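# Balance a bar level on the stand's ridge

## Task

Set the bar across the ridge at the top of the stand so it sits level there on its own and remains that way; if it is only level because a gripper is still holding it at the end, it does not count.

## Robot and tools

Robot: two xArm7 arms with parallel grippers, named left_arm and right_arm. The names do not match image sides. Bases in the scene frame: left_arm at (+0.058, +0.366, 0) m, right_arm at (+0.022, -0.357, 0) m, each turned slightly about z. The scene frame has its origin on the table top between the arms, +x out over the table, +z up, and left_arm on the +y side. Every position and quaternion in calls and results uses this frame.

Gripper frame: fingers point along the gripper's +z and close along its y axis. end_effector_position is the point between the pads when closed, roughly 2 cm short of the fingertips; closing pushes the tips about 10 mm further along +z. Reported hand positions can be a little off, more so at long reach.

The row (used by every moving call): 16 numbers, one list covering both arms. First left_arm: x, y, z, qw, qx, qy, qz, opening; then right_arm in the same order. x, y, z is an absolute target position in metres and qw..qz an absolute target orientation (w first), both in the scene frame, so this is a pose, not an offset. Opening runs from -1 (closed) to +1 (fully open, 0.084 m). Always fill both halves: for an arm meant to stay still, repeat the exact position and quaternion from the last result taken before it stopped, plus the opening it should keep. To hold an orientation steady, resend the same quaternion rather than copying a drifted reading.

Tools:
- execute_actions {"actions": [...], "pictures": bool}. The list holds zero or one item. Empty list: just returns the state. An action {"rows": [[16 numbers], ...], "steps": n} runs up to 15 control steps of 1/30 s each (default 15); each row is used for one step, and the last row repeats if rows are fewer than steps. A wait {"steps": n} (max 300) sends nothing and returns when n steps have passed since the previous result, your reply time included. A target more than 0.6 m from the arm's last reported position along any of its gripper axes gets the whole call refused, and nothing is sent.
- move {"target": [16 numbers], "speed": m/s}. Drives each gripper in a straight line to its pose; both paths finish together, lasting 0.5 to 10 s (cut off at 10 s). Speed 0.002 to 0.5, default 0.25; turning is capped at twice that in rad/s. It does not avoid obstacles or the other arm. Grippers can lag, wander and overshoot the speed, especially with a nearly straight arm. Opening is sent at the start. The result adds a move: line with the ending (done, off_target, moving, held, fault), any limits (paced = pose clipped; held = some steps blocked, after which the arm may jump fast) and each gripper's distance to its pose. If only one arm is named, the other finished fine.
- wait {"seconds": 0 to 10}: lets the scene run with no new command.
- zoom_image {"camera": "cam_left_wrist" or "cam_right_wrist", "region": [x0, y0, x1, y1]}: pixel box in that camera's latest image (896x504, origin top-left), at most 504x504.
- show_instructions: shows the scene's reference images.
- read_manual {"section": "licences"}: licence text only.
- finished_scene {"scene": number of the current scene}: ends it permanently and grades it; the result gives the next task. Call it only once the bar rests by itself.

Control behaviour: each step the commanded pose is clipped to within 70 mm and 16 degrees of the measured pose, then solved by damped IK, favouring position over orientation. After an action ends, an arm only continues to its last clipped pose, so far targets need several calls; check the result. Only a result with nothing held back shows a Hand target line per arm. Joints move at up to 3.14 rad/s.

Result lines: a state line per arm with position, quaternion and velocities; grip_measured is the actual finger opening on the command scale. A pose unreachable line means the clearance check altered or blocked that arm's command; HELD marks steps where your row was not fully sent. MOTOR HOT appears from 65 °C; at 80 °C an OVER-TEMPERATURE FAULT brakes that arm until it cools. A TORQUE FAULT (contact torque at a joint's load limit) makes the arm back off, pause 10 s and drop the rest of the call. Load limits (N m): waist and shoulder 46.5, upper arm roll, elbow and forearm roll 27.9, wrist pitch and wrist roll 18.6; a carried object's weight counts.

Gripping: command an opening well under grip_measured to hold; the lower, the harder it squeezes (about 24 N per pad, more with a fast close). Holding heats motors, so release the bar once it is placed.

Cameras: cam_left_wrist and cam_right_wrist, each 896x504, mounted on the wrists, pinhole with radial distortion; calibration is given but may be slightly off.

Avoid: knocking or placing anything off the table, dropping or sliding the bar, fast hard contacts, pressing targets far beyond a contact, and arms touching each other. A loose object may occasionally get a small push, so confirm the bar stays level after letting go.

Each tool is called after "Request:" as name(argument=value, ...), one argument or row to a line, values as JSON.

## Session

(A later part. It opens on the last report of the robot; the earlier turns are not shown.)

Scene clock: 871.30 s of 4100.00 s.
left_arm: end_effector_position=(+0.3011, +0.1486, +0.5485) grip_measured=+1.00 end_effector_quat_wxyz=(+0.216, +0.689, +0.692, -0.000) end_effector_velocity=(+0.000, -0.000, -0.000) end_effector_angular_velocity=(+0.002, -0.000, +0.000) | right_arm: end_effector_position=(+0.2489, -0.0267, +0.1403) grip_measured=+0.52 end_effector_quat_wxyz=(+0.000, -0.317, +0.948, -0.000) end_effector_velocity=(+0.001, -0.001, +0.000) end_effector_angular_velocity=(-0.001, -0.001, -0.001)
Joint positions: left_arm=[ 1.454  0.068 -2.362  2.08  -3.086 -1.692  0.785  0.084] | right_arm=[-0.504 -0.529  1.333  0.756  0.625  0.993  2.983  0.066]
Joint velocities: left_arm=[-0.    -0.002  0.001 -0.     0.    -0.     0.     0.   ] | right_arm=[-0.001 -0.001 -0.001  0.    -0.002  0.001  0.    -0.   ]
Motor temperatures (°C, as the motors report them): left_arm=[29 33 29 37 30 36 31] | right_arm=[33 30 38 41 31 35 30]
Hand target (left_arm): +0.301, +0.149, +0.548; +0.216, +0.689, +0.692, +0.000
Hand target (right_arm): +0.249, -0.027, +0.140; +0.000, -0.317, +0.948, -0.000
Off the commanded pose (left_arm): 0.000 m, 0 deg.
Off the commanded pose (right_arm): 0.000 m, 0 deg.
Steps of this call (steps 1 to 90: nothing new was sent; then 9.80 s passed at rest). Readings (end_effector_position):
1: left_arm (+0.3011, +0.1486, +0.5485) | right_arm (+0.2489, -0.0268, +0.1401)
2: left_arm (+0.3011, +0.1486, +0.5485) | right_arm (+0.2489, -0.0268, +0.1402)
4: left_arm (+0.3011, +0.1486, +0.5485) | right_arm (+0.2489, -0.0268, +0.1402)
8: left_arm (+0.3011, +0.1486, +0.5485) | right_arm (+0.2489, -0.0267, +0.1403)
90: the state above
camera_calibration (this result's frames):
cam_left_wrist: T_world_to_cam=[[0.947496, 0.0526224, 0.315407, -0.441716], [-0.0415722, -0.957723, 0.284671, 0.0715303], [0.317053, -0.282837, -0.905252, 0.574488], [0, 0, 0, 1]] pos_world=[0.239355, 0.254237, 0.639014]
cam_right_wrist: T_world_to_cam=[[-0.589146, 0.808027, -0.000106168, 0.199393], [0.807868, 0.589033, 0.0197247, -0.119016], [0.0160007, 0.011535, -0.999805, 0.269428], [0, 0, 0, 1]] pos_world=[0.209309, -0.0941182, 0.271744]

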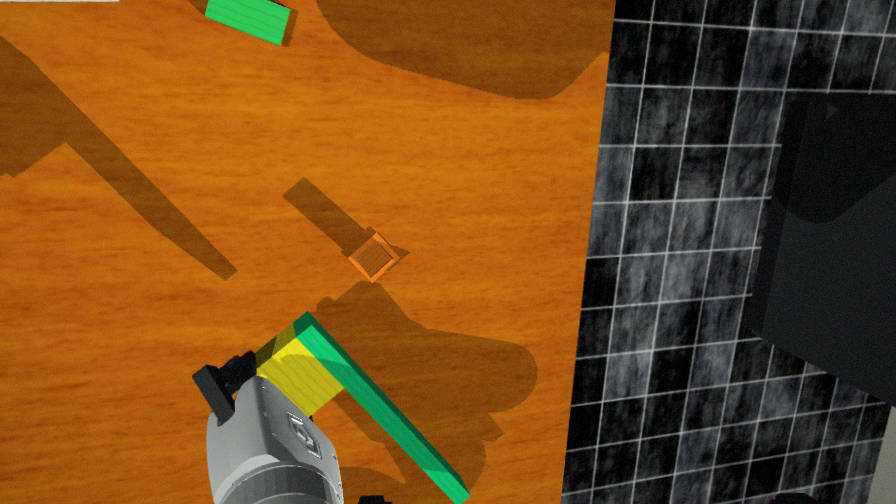

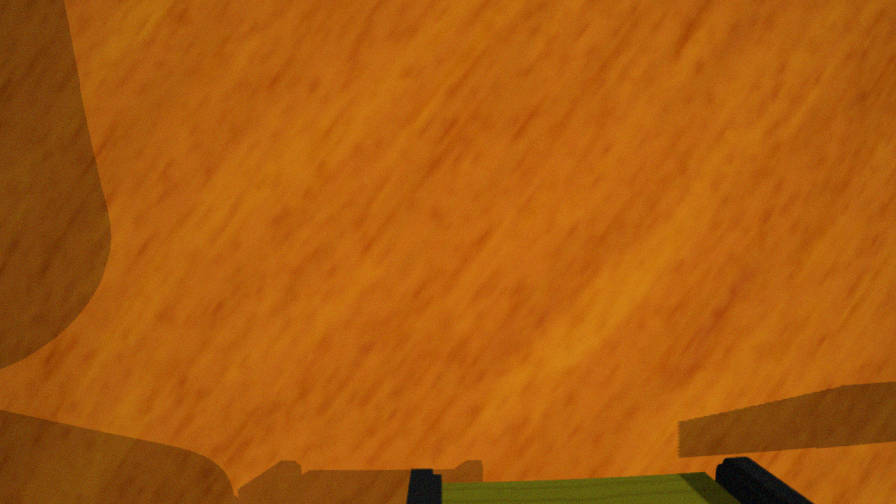

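Request:
execute_actions(
  actions=[
    {"rows":[[0.3011,0.1486,0.5485,0.216,0.689,0.692,0,1,0.2489,-0.0267,0.14,0,-0.317,0.948,0,0.47]],"steps":15},
  ],
)

Scene clock: 875.90 s of 4100.00 s.
left_arm: end_effector_position=(+0.3011, +0.1486, +0.5485) grip_measured=+1.00 end_effector_quat_wxyz=(+0.216, +0.689, +0.692, +0.000) end_effector_velocity=(-0.000, -0.000, +0.000) end_effector_angular_velocity=(-0.001, -0.001, -0.002) | right_arm: end_effector_position=(+0.2489, -0.0267, +0.1400) grip_measured=+0.52 end_effector_quat_wxyz=(+0.000, -0.317, +0.948, +0.000) end_effector_velocity=(-0.000, +0.000, +0.000) end_effector_angular_velocity=(-0.001, -0.001, +0.003)
Joint positions: left_arm=[ 1.454  0.068 -2.362  2.08  -3.086 -1.692  0.785  0.084] | right_arm=[-0.505 -0.528  1.334  0.756  0.625  0.992  2.983  0.066]
Joint velocities: left_arm=[-0.001  0.    -0.001 -0.     0.     0.001  0.    -0.   ] | right_arm=[ 0.002 -0.001 -0.    -0.    -0.001  0.    -0.     0.   ]
Motor temperatures (°C, as the motors report them): left_arm=[29 33 29 37 30 36 31] | right_arm=[33 30 38 41 31 35 30]
Hand target (left_arm): +0.301, +0.149, +0.548; +0.216, +0.689, +0.692, +0.000
Hand target (right_arm): +0.249, -0.027, +0.140; -0.000, -0.317, +0.948, +0.000
Off the commanded pose (left_arm): 0.000 m, 0 deg.
Off the commanded pose (right_arm): 0.000 m, 0 deg.
joint sent to its limit (left arm) — the command would take joint 6 (wrist pitch) past its lower limit, so that joint was sent only as far as its limit.
Steps of this call (steps 1 to 90: nothing new was sent; then 1.10 s passed at rest; steps 91 to 105: all 15 steps of this action). Readings (end_effector_position):
91: left_arm (+0.3011, +0.1486, +0.5485) | right_arm (+0.2489, -0.0267, +0.1403)
92: left_arm (+0.3011, +0.1486, +0.5485) | right_arm (+0.2489, -0.0267, +0.1402)
94: left_arm (+0.3011, +0.1486, +0.5485) | right_arm (+0.2489, -0.0267, +0.1401)
98: left_arm (+0.3011, +0.1486, +0.5485) | right_arm (+0.2489, -0.0267, +0.1400)
105: the state above
camera_calibration (this result's frames):
cam_left_wrist: T_world_to_cam=[[0.947496, 0.0526222, 0.315407, -0.441716], [-0.0415725, -0.957724, 0.284671, 0.0715305], [0.317053, -0.282837, -0.905252, 0.574488], [0, 0, 0, 1]] pos_world=[0.239355, 0.254237, 0.639014]
cam_right_wrist: T_world_to_cam=[[-0.589028, 0.808113, 0.000260097, 0.199277], [0.807962, 0.588912, 0.0194716, -0.11898], [0.0155821, 0.0116795, -0.99981, 0.269246], [0, 0, 0, 1]] pos_world=[0.209316, -0.0941138, 0.27146]

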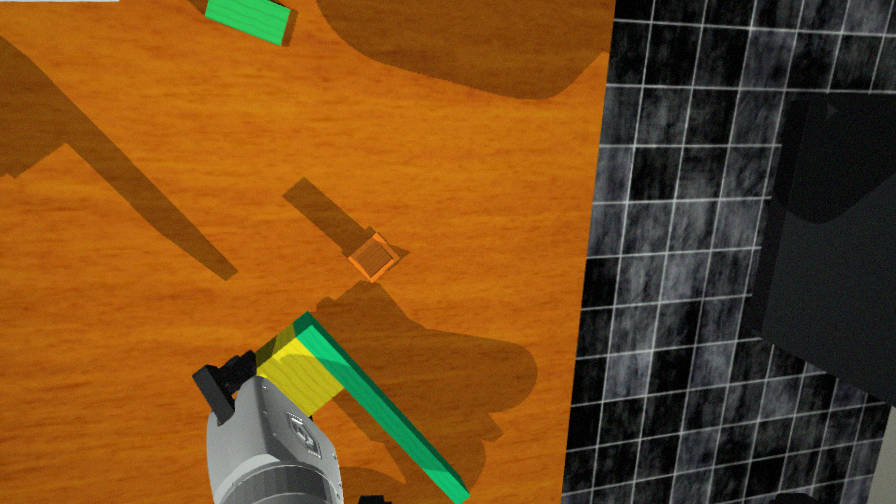

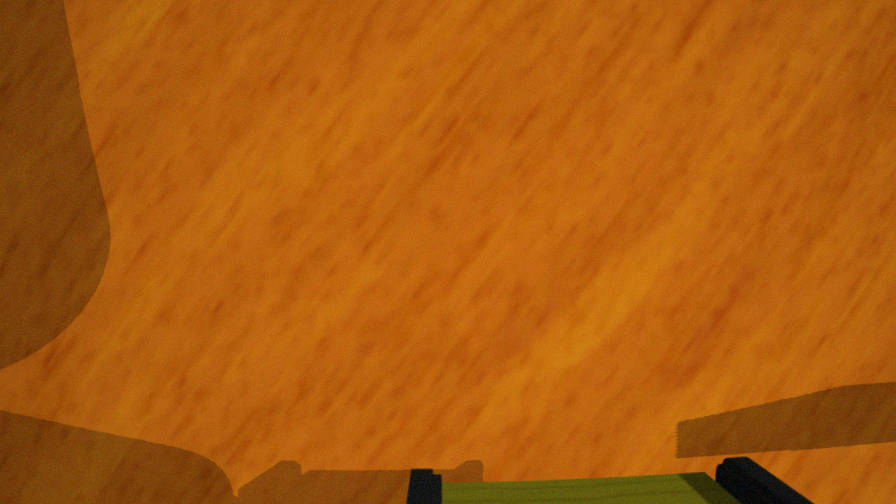

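Request:
move(
  target=[0.3011,0.1486,0.5485,0.216,0.689,0.692,0,1,0.2489,-0.0267,0.16,-0.671,-0.224,0.67,-0.223,0.2],
  speed=0.15,
)

Scene clock: 891.00 s of 4100.00 s.
left_arm: end_effector_position=(+0.3011, +0.1486, +0.5485) grip_measured=+1.00 end_effector_quat_wxyz=(+0.216, +0.689, +0.692, -0.000) end_effector_velocity=(-0.000, +0.000, +0.000) end_effector_angular_velocity=(-0.001, -0.000, -0.001) | right_arm: end_effector_position=(+0.2486, -0.0279, +0.1577) grip_measured=+0.52 end_effector_quat_wxyz=(+0.629, +0.238, -0.710, +0.210) end_effector_velocity=(+0.000, -0.000, +0.000) end_effector_angular_velocity=(-0.001, +0.001, -0.000)
Joint positions: left_arm=[ 1.454  0.068 -2.362  2.08  -3.086 -1.692  0.785  0.084] | right_arm=[-2.088 -1.26   2.43   2.313  0.591  2.687  3.021  0.066]
Joint velocities: left_arm=[-0.001  0.002  0.     0.    -0.     0.     0.001 -0.   ] | right_arm=[-0.001 -0.001  0.001  0.001 -0.001  0.001  0.    -0.   ]
Motor temperatures (°C, as the motors report them): left_arm=[29 33 29 37 30 36 31] | right_arm=[33 31 38 41 31 35 30]
Hand target (left_arm): +0.301, +0.149, +0.548; +0.216, +0.689, +0.692, -0.000
Hand target (right_arm): +0.249, -0.028, +0.158; +0.629, +0.238, -0.710, +0.210
Off the commanded pose (left_arm): 0.000 m, 0 deg.
Off the commanded pose (right_arm): 0.003 m, 7 deg.
joint sent to its limit (left arm) — the command would take joint 6 (wrist pitch) past its lower limit, so that joint was sent only as far as its limit.
After step 90, 6.60 s passed at rest.
move: held (right_arm); limits=held; held on 15 of 165 steps (right_arm), including the last (right_arm)
pose unreachable (right arm): on one or more control steps of this call this arm could not follow its commanded pose, so it was not sent that pose on those steps. On the call's last step it was still not sent that pose. It may still have moved: this result reports where it is.
cause: the commanded pose would bring two parts of the arm too close to each other (joints 6 (wrist pitch) and 7 (wrist roll) lie between them).
camera_calibration (this result's frames):
cam_left_wrist: T_world_to_cam=[[0.947496, 0.0526222, 0.315407, -0.441716], [-0.041572, -0.957724, 0.28467, 0.0715306], [0.317052, -0.282836, -0.905252, 0.574488], [0, 0, 0, 1]] pos_world=[0.239355, 0.254237, 0.639014]
cam_right_wrist: T_world_to_cam=[[-0.599938, 0.799916, -0.0144814, 0.204846], [0.120108, 0.0721563, -0.990135, 0.197446], [-0.790979, -0.595759, -0.139366, 0.334869], [0, 0, 0, 1]] pos_world=[0.364054, 0.0213948, 0.245134]

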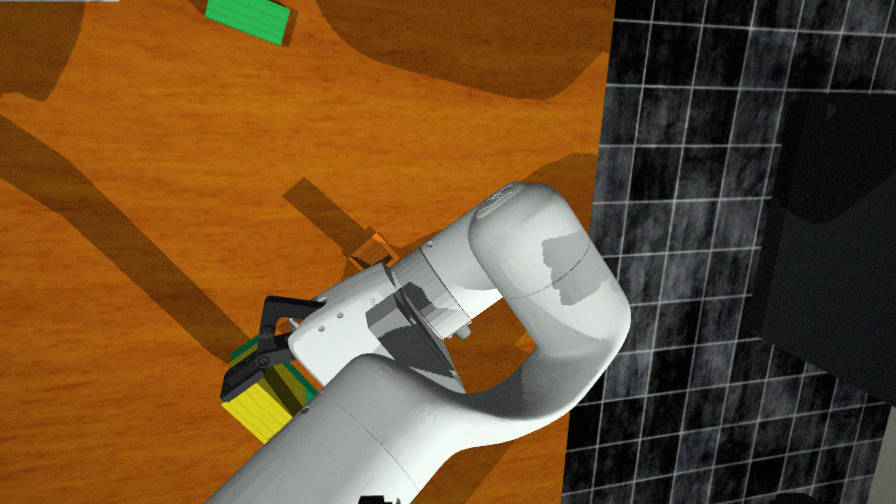

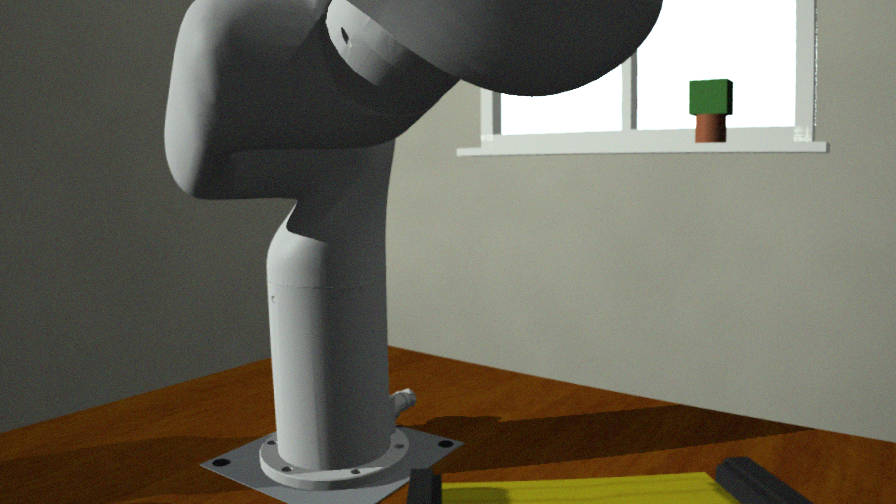

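Request:
move(
  target=[0.3011,0.1486,0.5485,0.216,0.689,0.692,0,1,0.2486,-0.0279,0.075,0.629,0.238,-0.71,0.21,0.2],
  speed=0.03,
)

Scene clock: 897.80 s of 4100.00 s.
left_arm: end_effector_position=(+0.3011, +0.1486, +0.5485) grip_measured=+1.00 end_effector_quat_wxyz=(+0.216, +0.689, +0.692, -0.000) end_effector_velocity=(+0.000, +0.000, +0.000) end_effector_angular_velocity=(-0.001, -0.000, +0.000) | right_arm: end_effector_position=(+0.2486, -0.0279, +0.0760) grip_measured=+0.52 end_effector_quat_wxyz=(+0.629, +0.237, -0.710, +0.211) end_effector_velocity=(+0.000, +0.000, -0.001) end_effector_angular_velocity=(+0.002, -0.000, -0.001)
Joint positions: left_arm=[ 1.454  0.068 -2.362  2.08  -3.086 -1.692  0.785  0.084] | right_arm=[-2.128 -1.418  2.467  2.395  0.655  2.594  3.06   0.066]
Joint velocities: left_arm=[ 0.  0. -0. -0.  0.  0. -0.  0.] | right_arm=[-0.004 -0.005  0.001  0.008  0.005  0.     0.003 -0.   ]
Motor temperatures (°C, as the motors report them): left_arm=[29 33 29 37 30 36 31] | right_arm=[33 32 38 41 31 35 30]
Hand target (left_arm): +0.301, +0.149, +0.548; +0.216, +0.689, +0.692, +0.000
Hand target (right_arm): +0.249, -0.028, +0.075; +0.629, +0.238, -0.710, +0.210
Off the commanded pose (left_arm): 0.000 m, 0 deg.
Off the commanded pose (right_arm): 0.001 m, 0 deg.
joint sent to its limit (left arm) — the command would take joint 6 (wrist pitch) past its lower limit, so that joint was sent only as far as its limit.
After step 90, 0.77 s passed at rest.
move: done
camera_calibration (this result's frames):
cam_left_wrist: T_world_to_cam=[[0.947497, 0.0526217, 0.315407, -0.441716], [-0.0415725, -0.957724, 0.28467, 0.0715308], [0.317052, -0.282836, -0.905252, 0.574489], [0, 0, 0, 1]] pos_world=[0.239355, 0.254237, 0.639014]
cam_right_wrist: T_world_to_cam=[[-0.60008, 0.799778, -0.0161038, 0.203887], [0.121084, 0.0709142, -0.990106, 0.116235], [-0.790723, -0.596093, -0.139394, 0.323379], [0, 0, 0, 1]] pos_world=[0.363977, 0.0214566, 0.163445]

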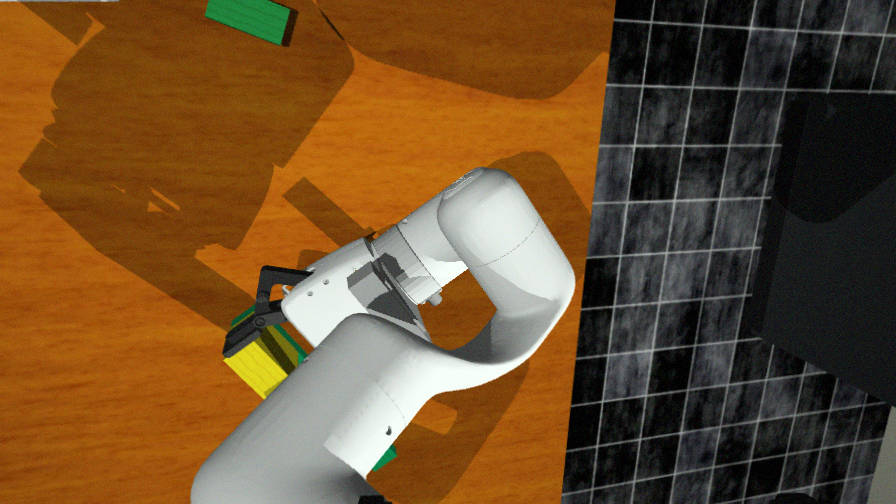

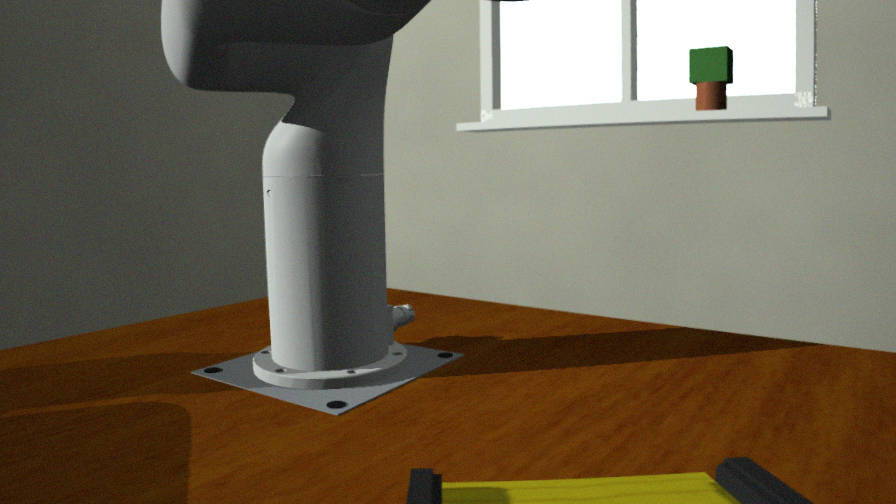

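Lower more.

Request:
move(
  target=[0.3011,0.1486,0.5485,0.216,0.689,0.692,0,1,0.2486,-0.0279,0.05,0.629,0.238,-0.71,0.21,0.2],
  speed=0.01,
)

Scene clock: 903.20 s of 4100.00 s.
left_arm: end_effector_position=(+0.3011, +0.1486, +0.5485) grip_measured=+1.00 end_effector_quat_wxyz=(+0.216, +0.689, +0.692, +0.000) end_effector_velocity=(+0.001, +0.000, +0.000) end_effector_angular_velocity=(-0.002, -0.001, +0.002) | right_arm: end_effector_position=(+0.2474, -0.0261, +0.0658) grip_measured=+0.53 end_effector_quat_wxyz=(+0.634, +0.238, -0.705, +0.209) end_effector_velocity=(+0.000, -0.000, +0.000) end_effector_angular_velocity=(-0.002, -0.000, -0.002)
Joint positions: left_arm=[ 1.455  0.068 -2.362  2.08  -3.086 -1.692  0.785  0.084] | right_arm=[-2.143 -1.471  2.445  2.458  0.705  2.616  3.072  0.066]
Joint velocities: left_arm=[ 0.     0.001  0.001  0.     0.     0.001 -0.     0.   ] | right_arm=[-0.    -0.004 -0.01   0.005  0.009  0.005  0.    -0.   ]
Motor temperatures (°C, as the motors report them): left_arm=[29 33 29 37 30 36 31] | right_arm=[33 32 37 40 31 36 30]
Hand target (left_arm): +0.301, +0.149, +0.548; +0.216, +0.689, +0.692, +0.000
Hand target (right_arm): +0.248, -0.028, +0.050; +0.629, +0.238, -0.710, +0.210
Off the commanded pose (left_arm): 0.000 m, 0 deg.
Off the commanded pose (right_arm): 0.016 m, 1 deg.
joint sent to its limit (left arm) — the command would take joint 6 (wrist pitch) past its lower limit, so that joint was sent only as far as its limit.
move: off_target (right_arm)
camera_calibration (this result's frames):
cam_left_wrist: T_world_to_cam=[[0.947497, 0.0526219, 0.315406, -0.441716], [-0.041572, -0.957724, 0.28467, 0.0715311], [0.317052, -0.282835, -0.905252, 0.574489], [0, 0, 0, 1]] pos_world=[0.239355, 0.254237, 0.639015]
cam_right_wrist: T_world_to_cam=[[-0.599051, 0.800672, -0.00789088, 0.200752], [0.106577, 0.0699642, -0.99184, 0.109851], [-0.793586, -0.595004, -0.127245, 0.322004], [0, 0, 0, 1]] pos_world=[0.364091, 0.0231716, 0.151512]

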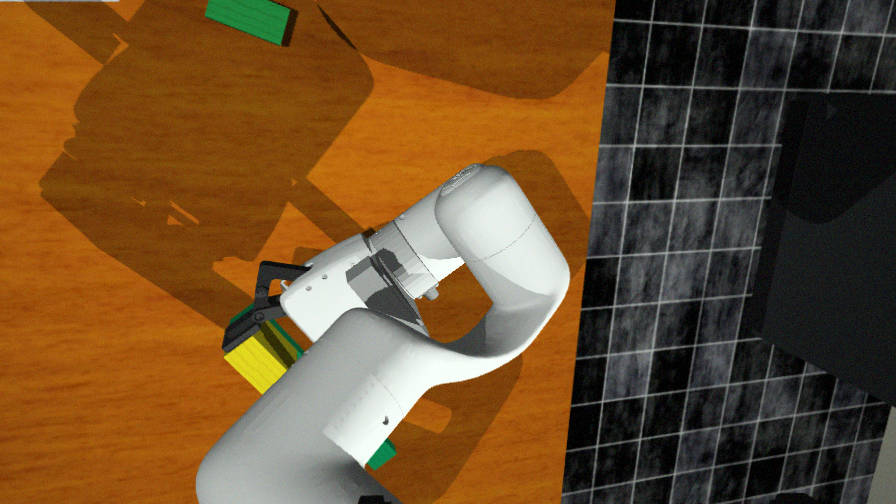

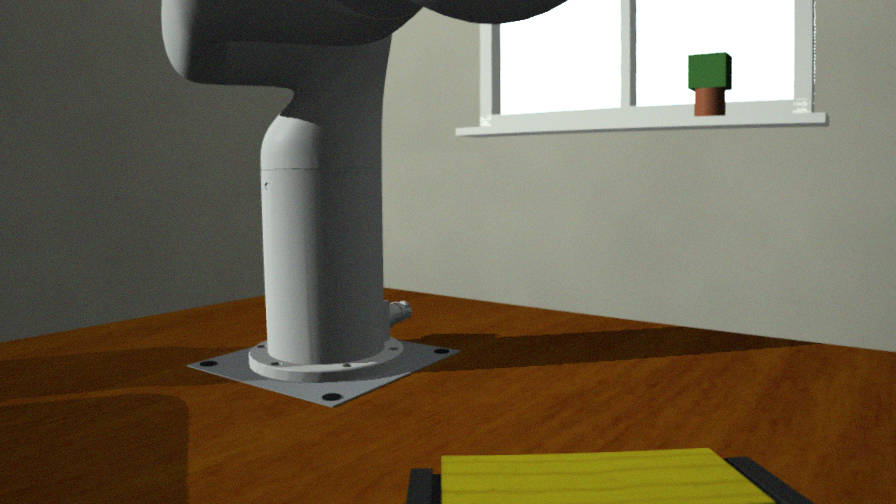

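Contact. Release.

Request:
move(
  target=[0.3011,0.1486,0.5485,0.216,0.689,0.692,0,1,0.2474,-0.0261,0.068,0.629,0.238,-0.71,0.21,0.85],
  speed=0.01,
)

Request:
move(
  target=[0.3011,0.1486,0.5485,0.216,0.689,0.692,0,1,0.31,0.02,0.07,0.629,0.238,-0.71,0.21,0.85],
  speed=0.05,
)

Request:
move(
  target=[0.3011,0.1486,0.5485,0.216,0.689,0.692,0,1,0.3,-0.1,0.2,0,0.446,0.895,0,1],
  speed=0.15,
)

Scene clock: 911.83 s of 4100.00 s.
left_arm: end_effector_position=(+0.3011, +0.1486, +0.5485) grip_measured=+1.00 end_effector_quat_wxyz=(+0.216, +0.689, +0.692, +0.000) end_effector_velocity=(-0.000, +0.000, +0.000) end_effector_angular_velocity=(-0.001, +0.000, -0.001) | right_arm: end_effector_position=(+0.2472, -0.0269, +0.0664) grip_measured=+0.85 end_effector_quat_wxyz=(+0.630, +0.237, -0.709, +0.210) end_effector_velocity=(+0.000, +0.000, +0.002) end_effector_angular_velocity=(-0.000, -0.007, +0.003)
Joint positions: left_arm=[ 1.455  0.068 -2.362  2.08  -3.086 -1.692  0.785  0.084] | right_arm=[-2.127 -1.453  2.438  2.422  0.693  2.599  3.06   0.078]
Joint velocities: left_arm=[-0.     0.002 -0.001 -0.    -0.    -0.    -0.     0.   ] | right_arm=[ 0.005  0.007 -0.002 -0.006 -0.007 -0.003 -0.001  0.   ]
Motor temperatures (°C, as the motors report them): left_arm=[29 33 29 37 30 36 31] | right_arm=[33 31 37 38 32 40 30]
Hand target (left_arm): +0.301, +0.149, +0.548; +0.216, +0.689, +0.692, +0.000
Hand target (right_arm): +0.247, -0.026, +0.068; +0.629, +0.238, -0.710, +0.210
Off the commanded pose (left_arm): 0.000 m, 0 deg.
Off the commanded pose (right_arm): 0.002 m, 0 deg.
joint sent to its limit (left arm) — the command would take joint 6 (wrist pitch) past its lower limit, so that joint was sent only as far as its limit.
After step 90, 4.67 s passed at rest.
move: done
camera_calibration (this result's frames):
cam_left_wrist: T_world_to_cam=[[0.947496, 0.0526221, 0.315407, -0.441716], [-0.041572, -0.957724, 0.28467, 0.0715309], [0.317052, -0.282836, -0.905252, 0.574488], [0, 0, 0, 1]] pos_world=[0.239355, 0.254237, 0.639015]
cam_right_wrist: T_world_to_cam=[[-0.598751, 0.800788, -0.0153774, 0.201718], [0.1184, 0.0695073, -0.99053, 0.107511], [-0.792136, -0.594901, -0.136431, 0.321659], [0, 0, 0, 1]] pos_world=[0.362847, 0.0223497, 0.153479]

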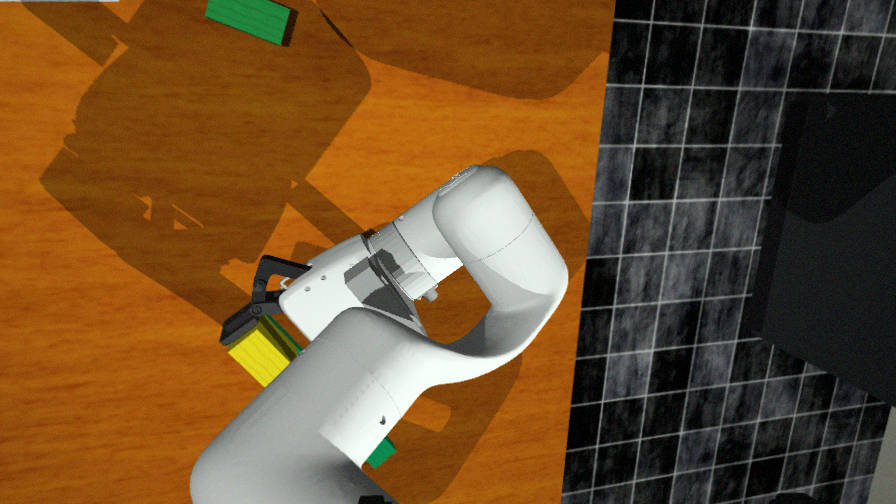

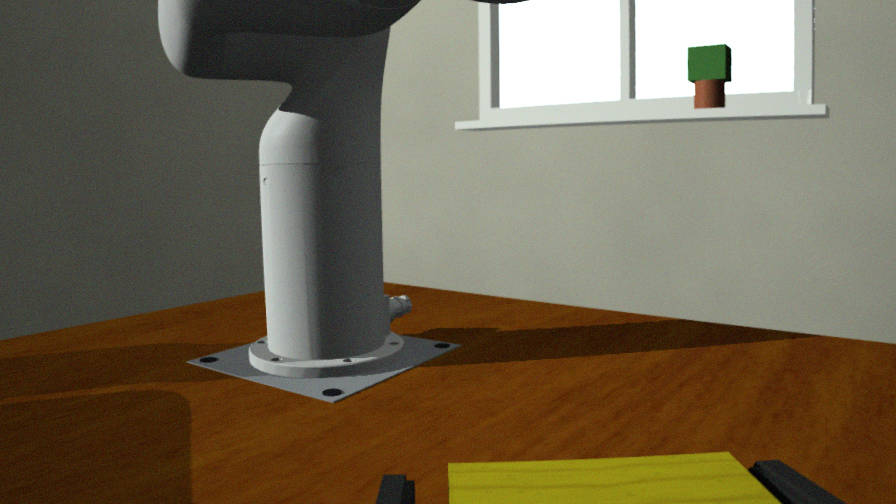

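Scene clock: 913.77 s of 4100.00 s.
left_arm: end_effector_position=(+0.3011, +0.1486, +0.5485) grip_measured=+1.00 end_effector_quat_wxyz=(+0.216, +0.689, +0.692, -0.000) end_effector_velocity=(-0.000, +0.000, +0.000) end_effector_angular_velocity=(-0.001, -0.001, -0.002) | right_arm: end_effector_position=(+0.3091, +0.0189, +0.0702) grip_measured=+0.85 end_effector_quat_wxyz=(-0.522, -0.218, +0.817, -0.111) end_effector_velocity=(+0.001, +0.002, +0.000) end_effector_angular_velocity=(+0.004, -0.004, -0.004)
Joint positions: left_arm=[ 1.455  0.068 -2.362  2.08  -3.086 -1.692  0.785  0.084] | right_arm=[-2.377 -1.427  2.732  2.709  0.681  2.42   3.371  0.078]
Joint velocities: left_arm=[-0.001  0.001 -0.001  0.     0.    -0.     0.001  0.   ] | right_arm=[-0.029  0.011  0.138  0.    -0.106 -0.025  0.035  0.   ]
Motor temperatures (°C, as the motors report them): left_arm=[29 33 29 37 30 36 31] | right_arm=[33 32 37 39 32 39 30]
Hand target (left_arm): +0.301, +0.149, +0.548; +0.216, +0.689, +0.692, +0.000
Hand target (right_arm): +0.309, +0.019, +0.070; -0.522, -0.218, +0.817, -0.111
Off the commanded pose (left_arm): 0.000 m, 0 deg.
Off the commanded pose (right_arm): 0.001 m, 21 deg; orientation clipped at the last step of the last action.
elbow stopped short (right arm): the move would have taken joint 4 (elbow) straighter than the controller allows; a more bent joint 4 avoids this.
joint sent to its limit (left arm) — the command would take joint 6 (wrist pitch) past its lower limit, so that joint was sent only as far as its limit.
move: off_target (right_arm); limits=paced
camera_calibration (this result's frames):
cam_left_wrist: T_world_to_cam=[[0.947497, 0.0526217, 0.315406, -0.441716], [-0.0415721, -0.957724, 0.28467, 0.0715309], [0.317052, -0.282836, -0.905253, 0.574489], [0, 0, 0, 1]] pos_world=[0.239355, 0.254237, 0.639015]
cam_right_wrist: T_world_to_cam=[[-0.467372, 0.883478, 0.0320825, 0.156672], [0.382356, 0.234726, -0.893704, 0.00926243], [-0.797099, -0.405426, -0.447508, 0.418251], [0, 0, 0, 1]] pos_world=[0.40307, 0.0289795, 0.190422]

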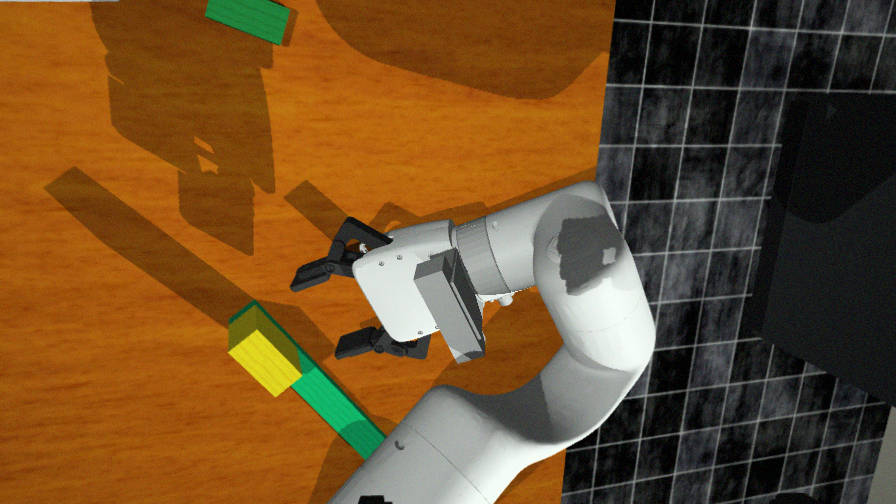

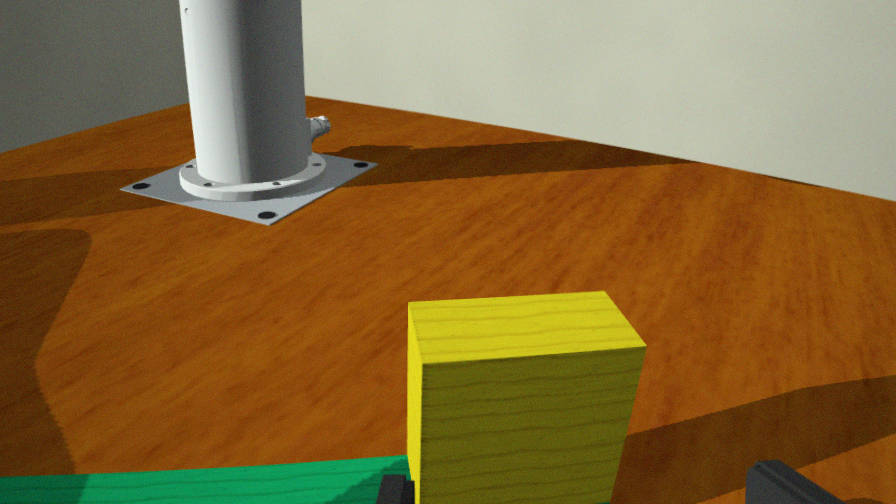

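Scene clock: 920.07 s of 4100.00 s.
left_arm: end_effector_position=(+0.3011, +0.1486, +0.5485) grip_measured=+1.00 end_effector_quat_wxyz=(+0.216, +0.689, +0.692, +0.000) end_effector_velocity=(-0.000, -0.000, +0.000) end_effector_angular_velocity=(-0.001, -0.000, -0.001) | right_arm: end_effector_position=(+0.3004, -0.0999, +0.2007) grip_measured=+1.00 end_effector_quat_wxyz=(-0.001, +0.447, +0.894, +0.000) end_effector_velocity=(-0.000, -0.000, +0.000) end_effector_angular_velocity=(-0.002, -0.006, -0.003)
Joint positions: left_arm=[ 1.455  0.068 -2.362  2.08  -3.086 -1.692  0.785  0.084] | right_arm=[-1.562  0.424  2.312  0.76  -0.349  1.082  5.104  0.084]
Joint velocities: left_arm=[-0.001  0.    -0.     0.    -0.     0.     0.     0.   ] | right_arm=[-0.003  0.003  0.005 -0.003 -0.007 -0.001  0.009 -0.   ]
Motor temperatures (°C, as the motors report them): left_arm=[29 33 29 37 30 36 31] | right_arm=[33 32 37 40 32 39 30]
Hand target (left_arm): +0.301, +0.149, +0.548; +0.216, +0.689, +0.692, -0.000
Hand target (right_arm): +0.300, -0.100, +0.201; -0.001, +0.447, +0.894, +0.001
Off the commanded pose (left_arm): 0.000 m, 0 deg.
Off the commanded pose (right_arm): 0.001 m, 0 deg.
joint sent to its limit (left arm) — the command would take joint 6 (wrist pitch) past its lower limit, so that joint was sent only as far as its limit.
move: done
camera_calibration (this result's frames):
cam_left_wrist: T_world_to_cam=[[0.947497, 0.0526216, 0.315405, -0.441715], [-0.0415716, -0.957724, 0.284669, 0.0715314], [0.317051, -0.282835, -0.905253, 0.574489], [0, 0, 0, 1]] pos_world=[0.239355, 0.254237, 0.639015]
cam_right_wrist: T_world_to_cam=[[0.809328, 0.587357, 0.0000985487, -0.153336], [0.587268, -0.809209, 0.0172619, -0.191533], [0.0102186, -0.0139126, -0.999851, 0.32905], [0, 0, 0, 1]] pos_world=[0.233218, -0.0603492, 0.332322]

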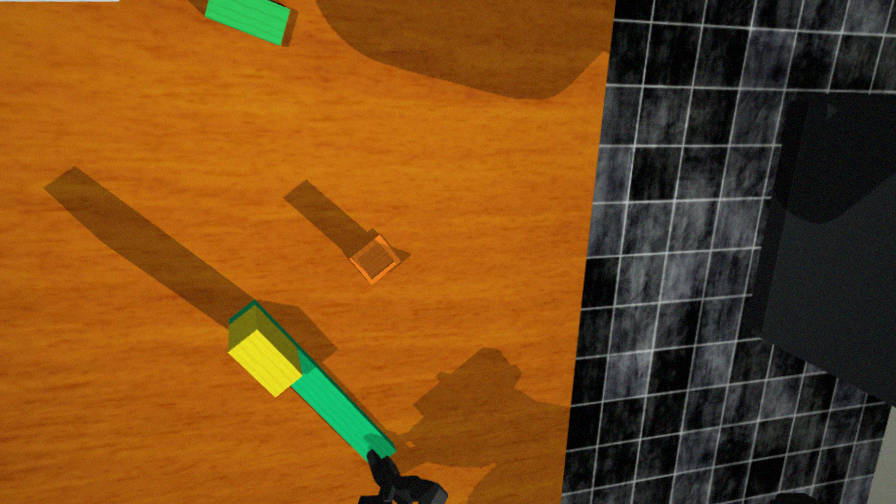

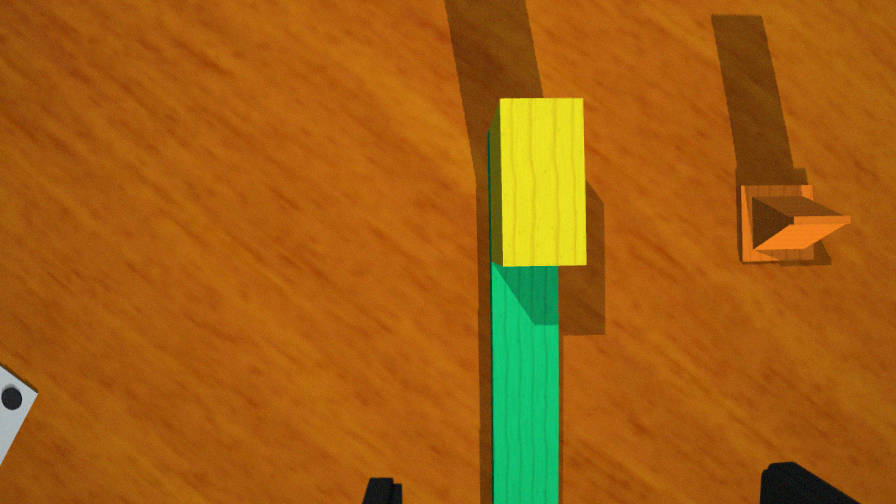

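Request:
move(
  target=[0.3011,0.1486,0.5485,0.216,0.689,0.692,0,1,0.3065,-0.095,0.028,0,0.446,0.895,0,1],
  speed=0.1,
)

Request:
execute_actions(
  actions=[
    {"rows":[[0.3011,0.1486,0.5485,0.216,0.689,0.692,0,1,0.3065,-0.095,0.028,0,0.446,0.895,0,-0.8]],"steps":15},
  ],
)

Scene clock: 933.30 s of 4100.00 s.
left_arm: end_effector_position=(+0.3011, +0.1486, +0.5485) grip_measured=+1.00 end_effector_quat_wxyz=(+0.216, +0.689, +0.692, +0.000) end_effector_velocity=(-0.000, +0.000, +0.000) end_effector_angular_velocity=(-0.001, -0.000, -0.000) | right_arm: end_effector_position=(+0.3067, -0.0944, +0.0279) grip_measured=+1.00 end_effector_quat_wxyz=(+0.001, +0.446, +0.895, +0.000) end_effector_velocity=(-0.002, +0.002, -0.001) end_effector_angular_velocity=(+0.001, +0.010, +0.011)
Joint positions: left_arm=[ 1.455  0.068 -2.363  2.08  -3.086 -1.692  0.785  0.084] | right_arm=[-1.494 -0.219  2.216  0.6    0.372  0.495  4.538  0.084]
Joint velocities: left_arm=[-0.001  0.001  0.    -0.     0.    -0.     0.     0.   ] | right_arm=[-0.012 -0.005  0.017  0.005  0.017  0.009 -0.02   0.   ]
Motor temperatures (°C, as the motors report them): left_arm=[29 33 29 37 30 36 31] | right_arm=[33 31 36 42 32 37 30]
Hand target (left_arm): +0.301, +0.149, +0.548; +0.216, +0.689, +0.692, +0.000
Hand target (right_arm): +0.307, -0.094, +0.028; +0.000, +0.445, +0.895, +0.000
Off the commanded pose (left_arm): 0.000 m, 0 deg.
Off the commanded pose (right_arm): 0.001 m, 0 deg.
joint sent to its limit (left arm) — the command would take joint 6 (wrist pitch) past its lower limit, so that joint was sent only as far as its limit.
After step 90, 7.93 s passed at rest.
move: done
camera_calibration (this result's frames):
cam_left_wrist: T_world_to_cam=[[0.947497, 0.0526217, 0.315406, -0.441716], [-0.0415717, -0.957724, 0.284669, 0.0715312], [0.317051, -0.282835, -0.905253, 0.574489], [0, 0, 0, 1]] pos_world=[0.239355, 0.254237, 0.639015]
cam_right_wrist: T_world_to_cam=[[0.807192, 0.590287, 0.00146374, -0.16075], [0.590142, -0.807044, 0.0203017, -0.188676], [0.0131651, -0.0155235, -0.999793, 0.155249], [0, 0, 0, 1]] pos_world=[0.239058, -0.0549715, 0.159282]

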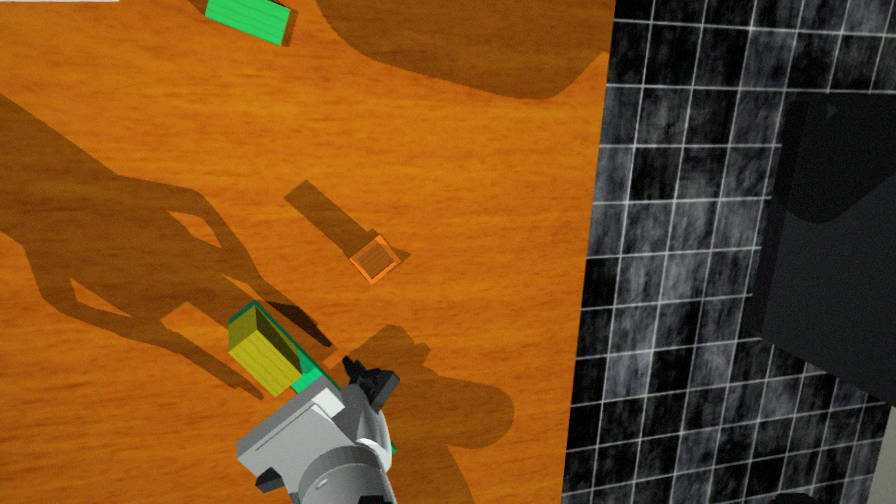

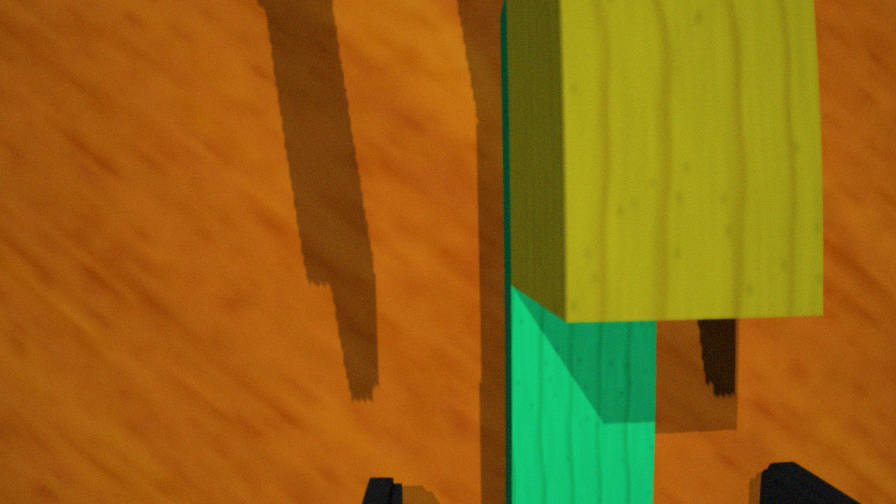

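Scene clock: 933.80 s of 4100.00 s.
left_arm: end_effector_position=(+0.3011, +0.1486, +0.5485) grip_measured=+1.00 end_effector_quat_wxyz=(+0.216, +0.689, +0.692, +0.000) end_effector_velocity=(-0.000, -0.001, -0.000) end_effector_angular_velocity=(+0.003, +0.000, -0.002) | right_arm: end_effector_position=(+0.3065, -0.0949, +0.0280) grip_measured=-0.26 end_effector_quat_wxyz=(+0.000, +0.446, +0.895, +0.000) end_effector_velocity=(-0.000, -0.001, -0.000) end_effector_angular_velocity=(-0.001, +0.001, +0.001)
Joint positions: left_arm=[ 1.455  0.068 -2.363  2.08  -3.086 -1.692  0.785  0.084] | right_arm=[-1.494 -0.217  2.214  0.599  0.371  0.496  4.538  0.033]
Joint velocities: left_arm=[-0.001 -0.002 -0.    -0.    -0.    -0.001  0.001  0.   ] | right_arm=[-0.001  0.    -0.    -0.    -0.002  0.001 -0.001  0.   ]
Motor temperatures (°C, as the motors report them): left_arm=[29 33 29 37 30 36 31] | right_arm=[33 31 36 42 32 37 30]
Hand target (left_arm): +0.301, +0.149, +0.548; +0.216, +0.689, +0.692, +0.000
Hand target (right_arm): +0.307, -0.095, +0.028; +0.000, +0.446, +0.895, -0.000
Off the commanded pose (left_arm): 0.000 m, 0 deg.
Off the commanded pose (right_arm): 0.000 m, 0 deg.
joint sent to its limit (left arm) — the command would take joint 6 (wrist pitch) past its lower limit, so that joint was sent only as far as its limit.
Steps of this call (steps 1 to 15: all 15 steps of this action). Readings (end_effector_position):
1: left_arm (+0.3011, +0.1486, +0.5485) | right_arm (+0.3067, -0.0944, +0.0279)
2: left_arm (+0.3011, +0.1486, +0.5485) | right_arm (+0.3066, -0.0945, +0.0279)
4: left_arm (+0.3011, +0.1486, +0.5485) | right_arm (+0.3065, -0.0948, +0.0280)
8: left_arm (+0.3011, +0.1486, +0.5485) | right_arm (+0.3065, -0.0950, +0.0280)
15: the state above
camera_calibration (this result's frames):
cam_left_wrist: T_world_to_cam=[[0.947497, 0.0526213, 0.315406, -0.441715], [-0.0415721, -0.957724, 0.284669, 0.0715313], [0.317051, -0.282835, -0.905253, 0.574489], [0, 0, 0, 1]] pos_world=[0.239355, 0.254237, 0.639015]
cam_right_wrist: T_world_to_cam=[[0.807609, 0.589718, 0.00042433, -0.160454], [0.5896, -0.807462, 0.0194181, -0.188795], [0.0117938, -0.015432, -0.999811, 0.155791], [0, 0, 0, 1]] pos_world=[0.23906, -0.0554175, 0.159496]

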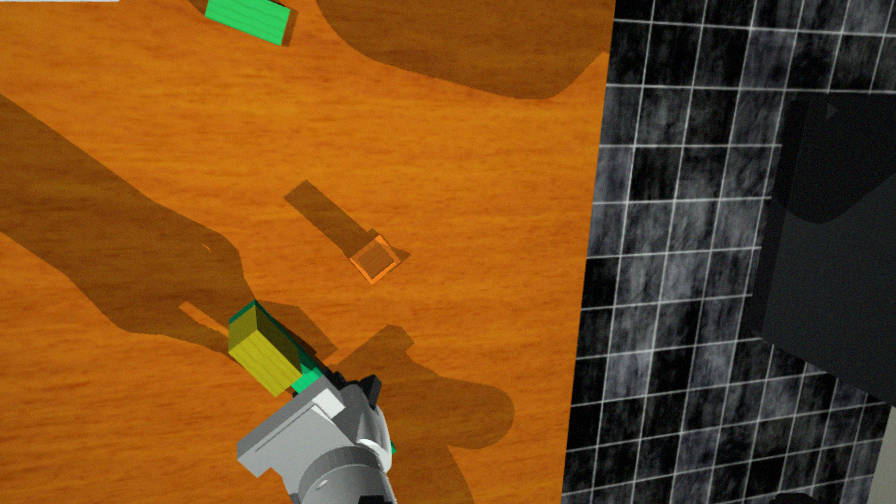

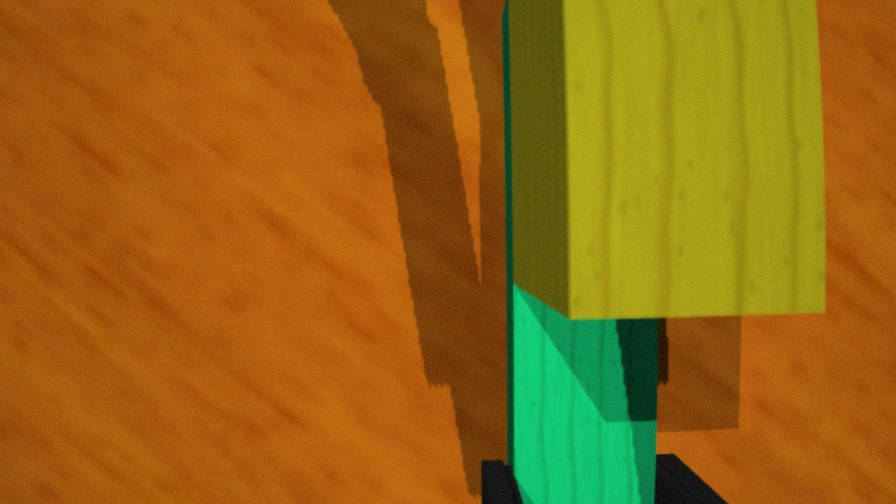

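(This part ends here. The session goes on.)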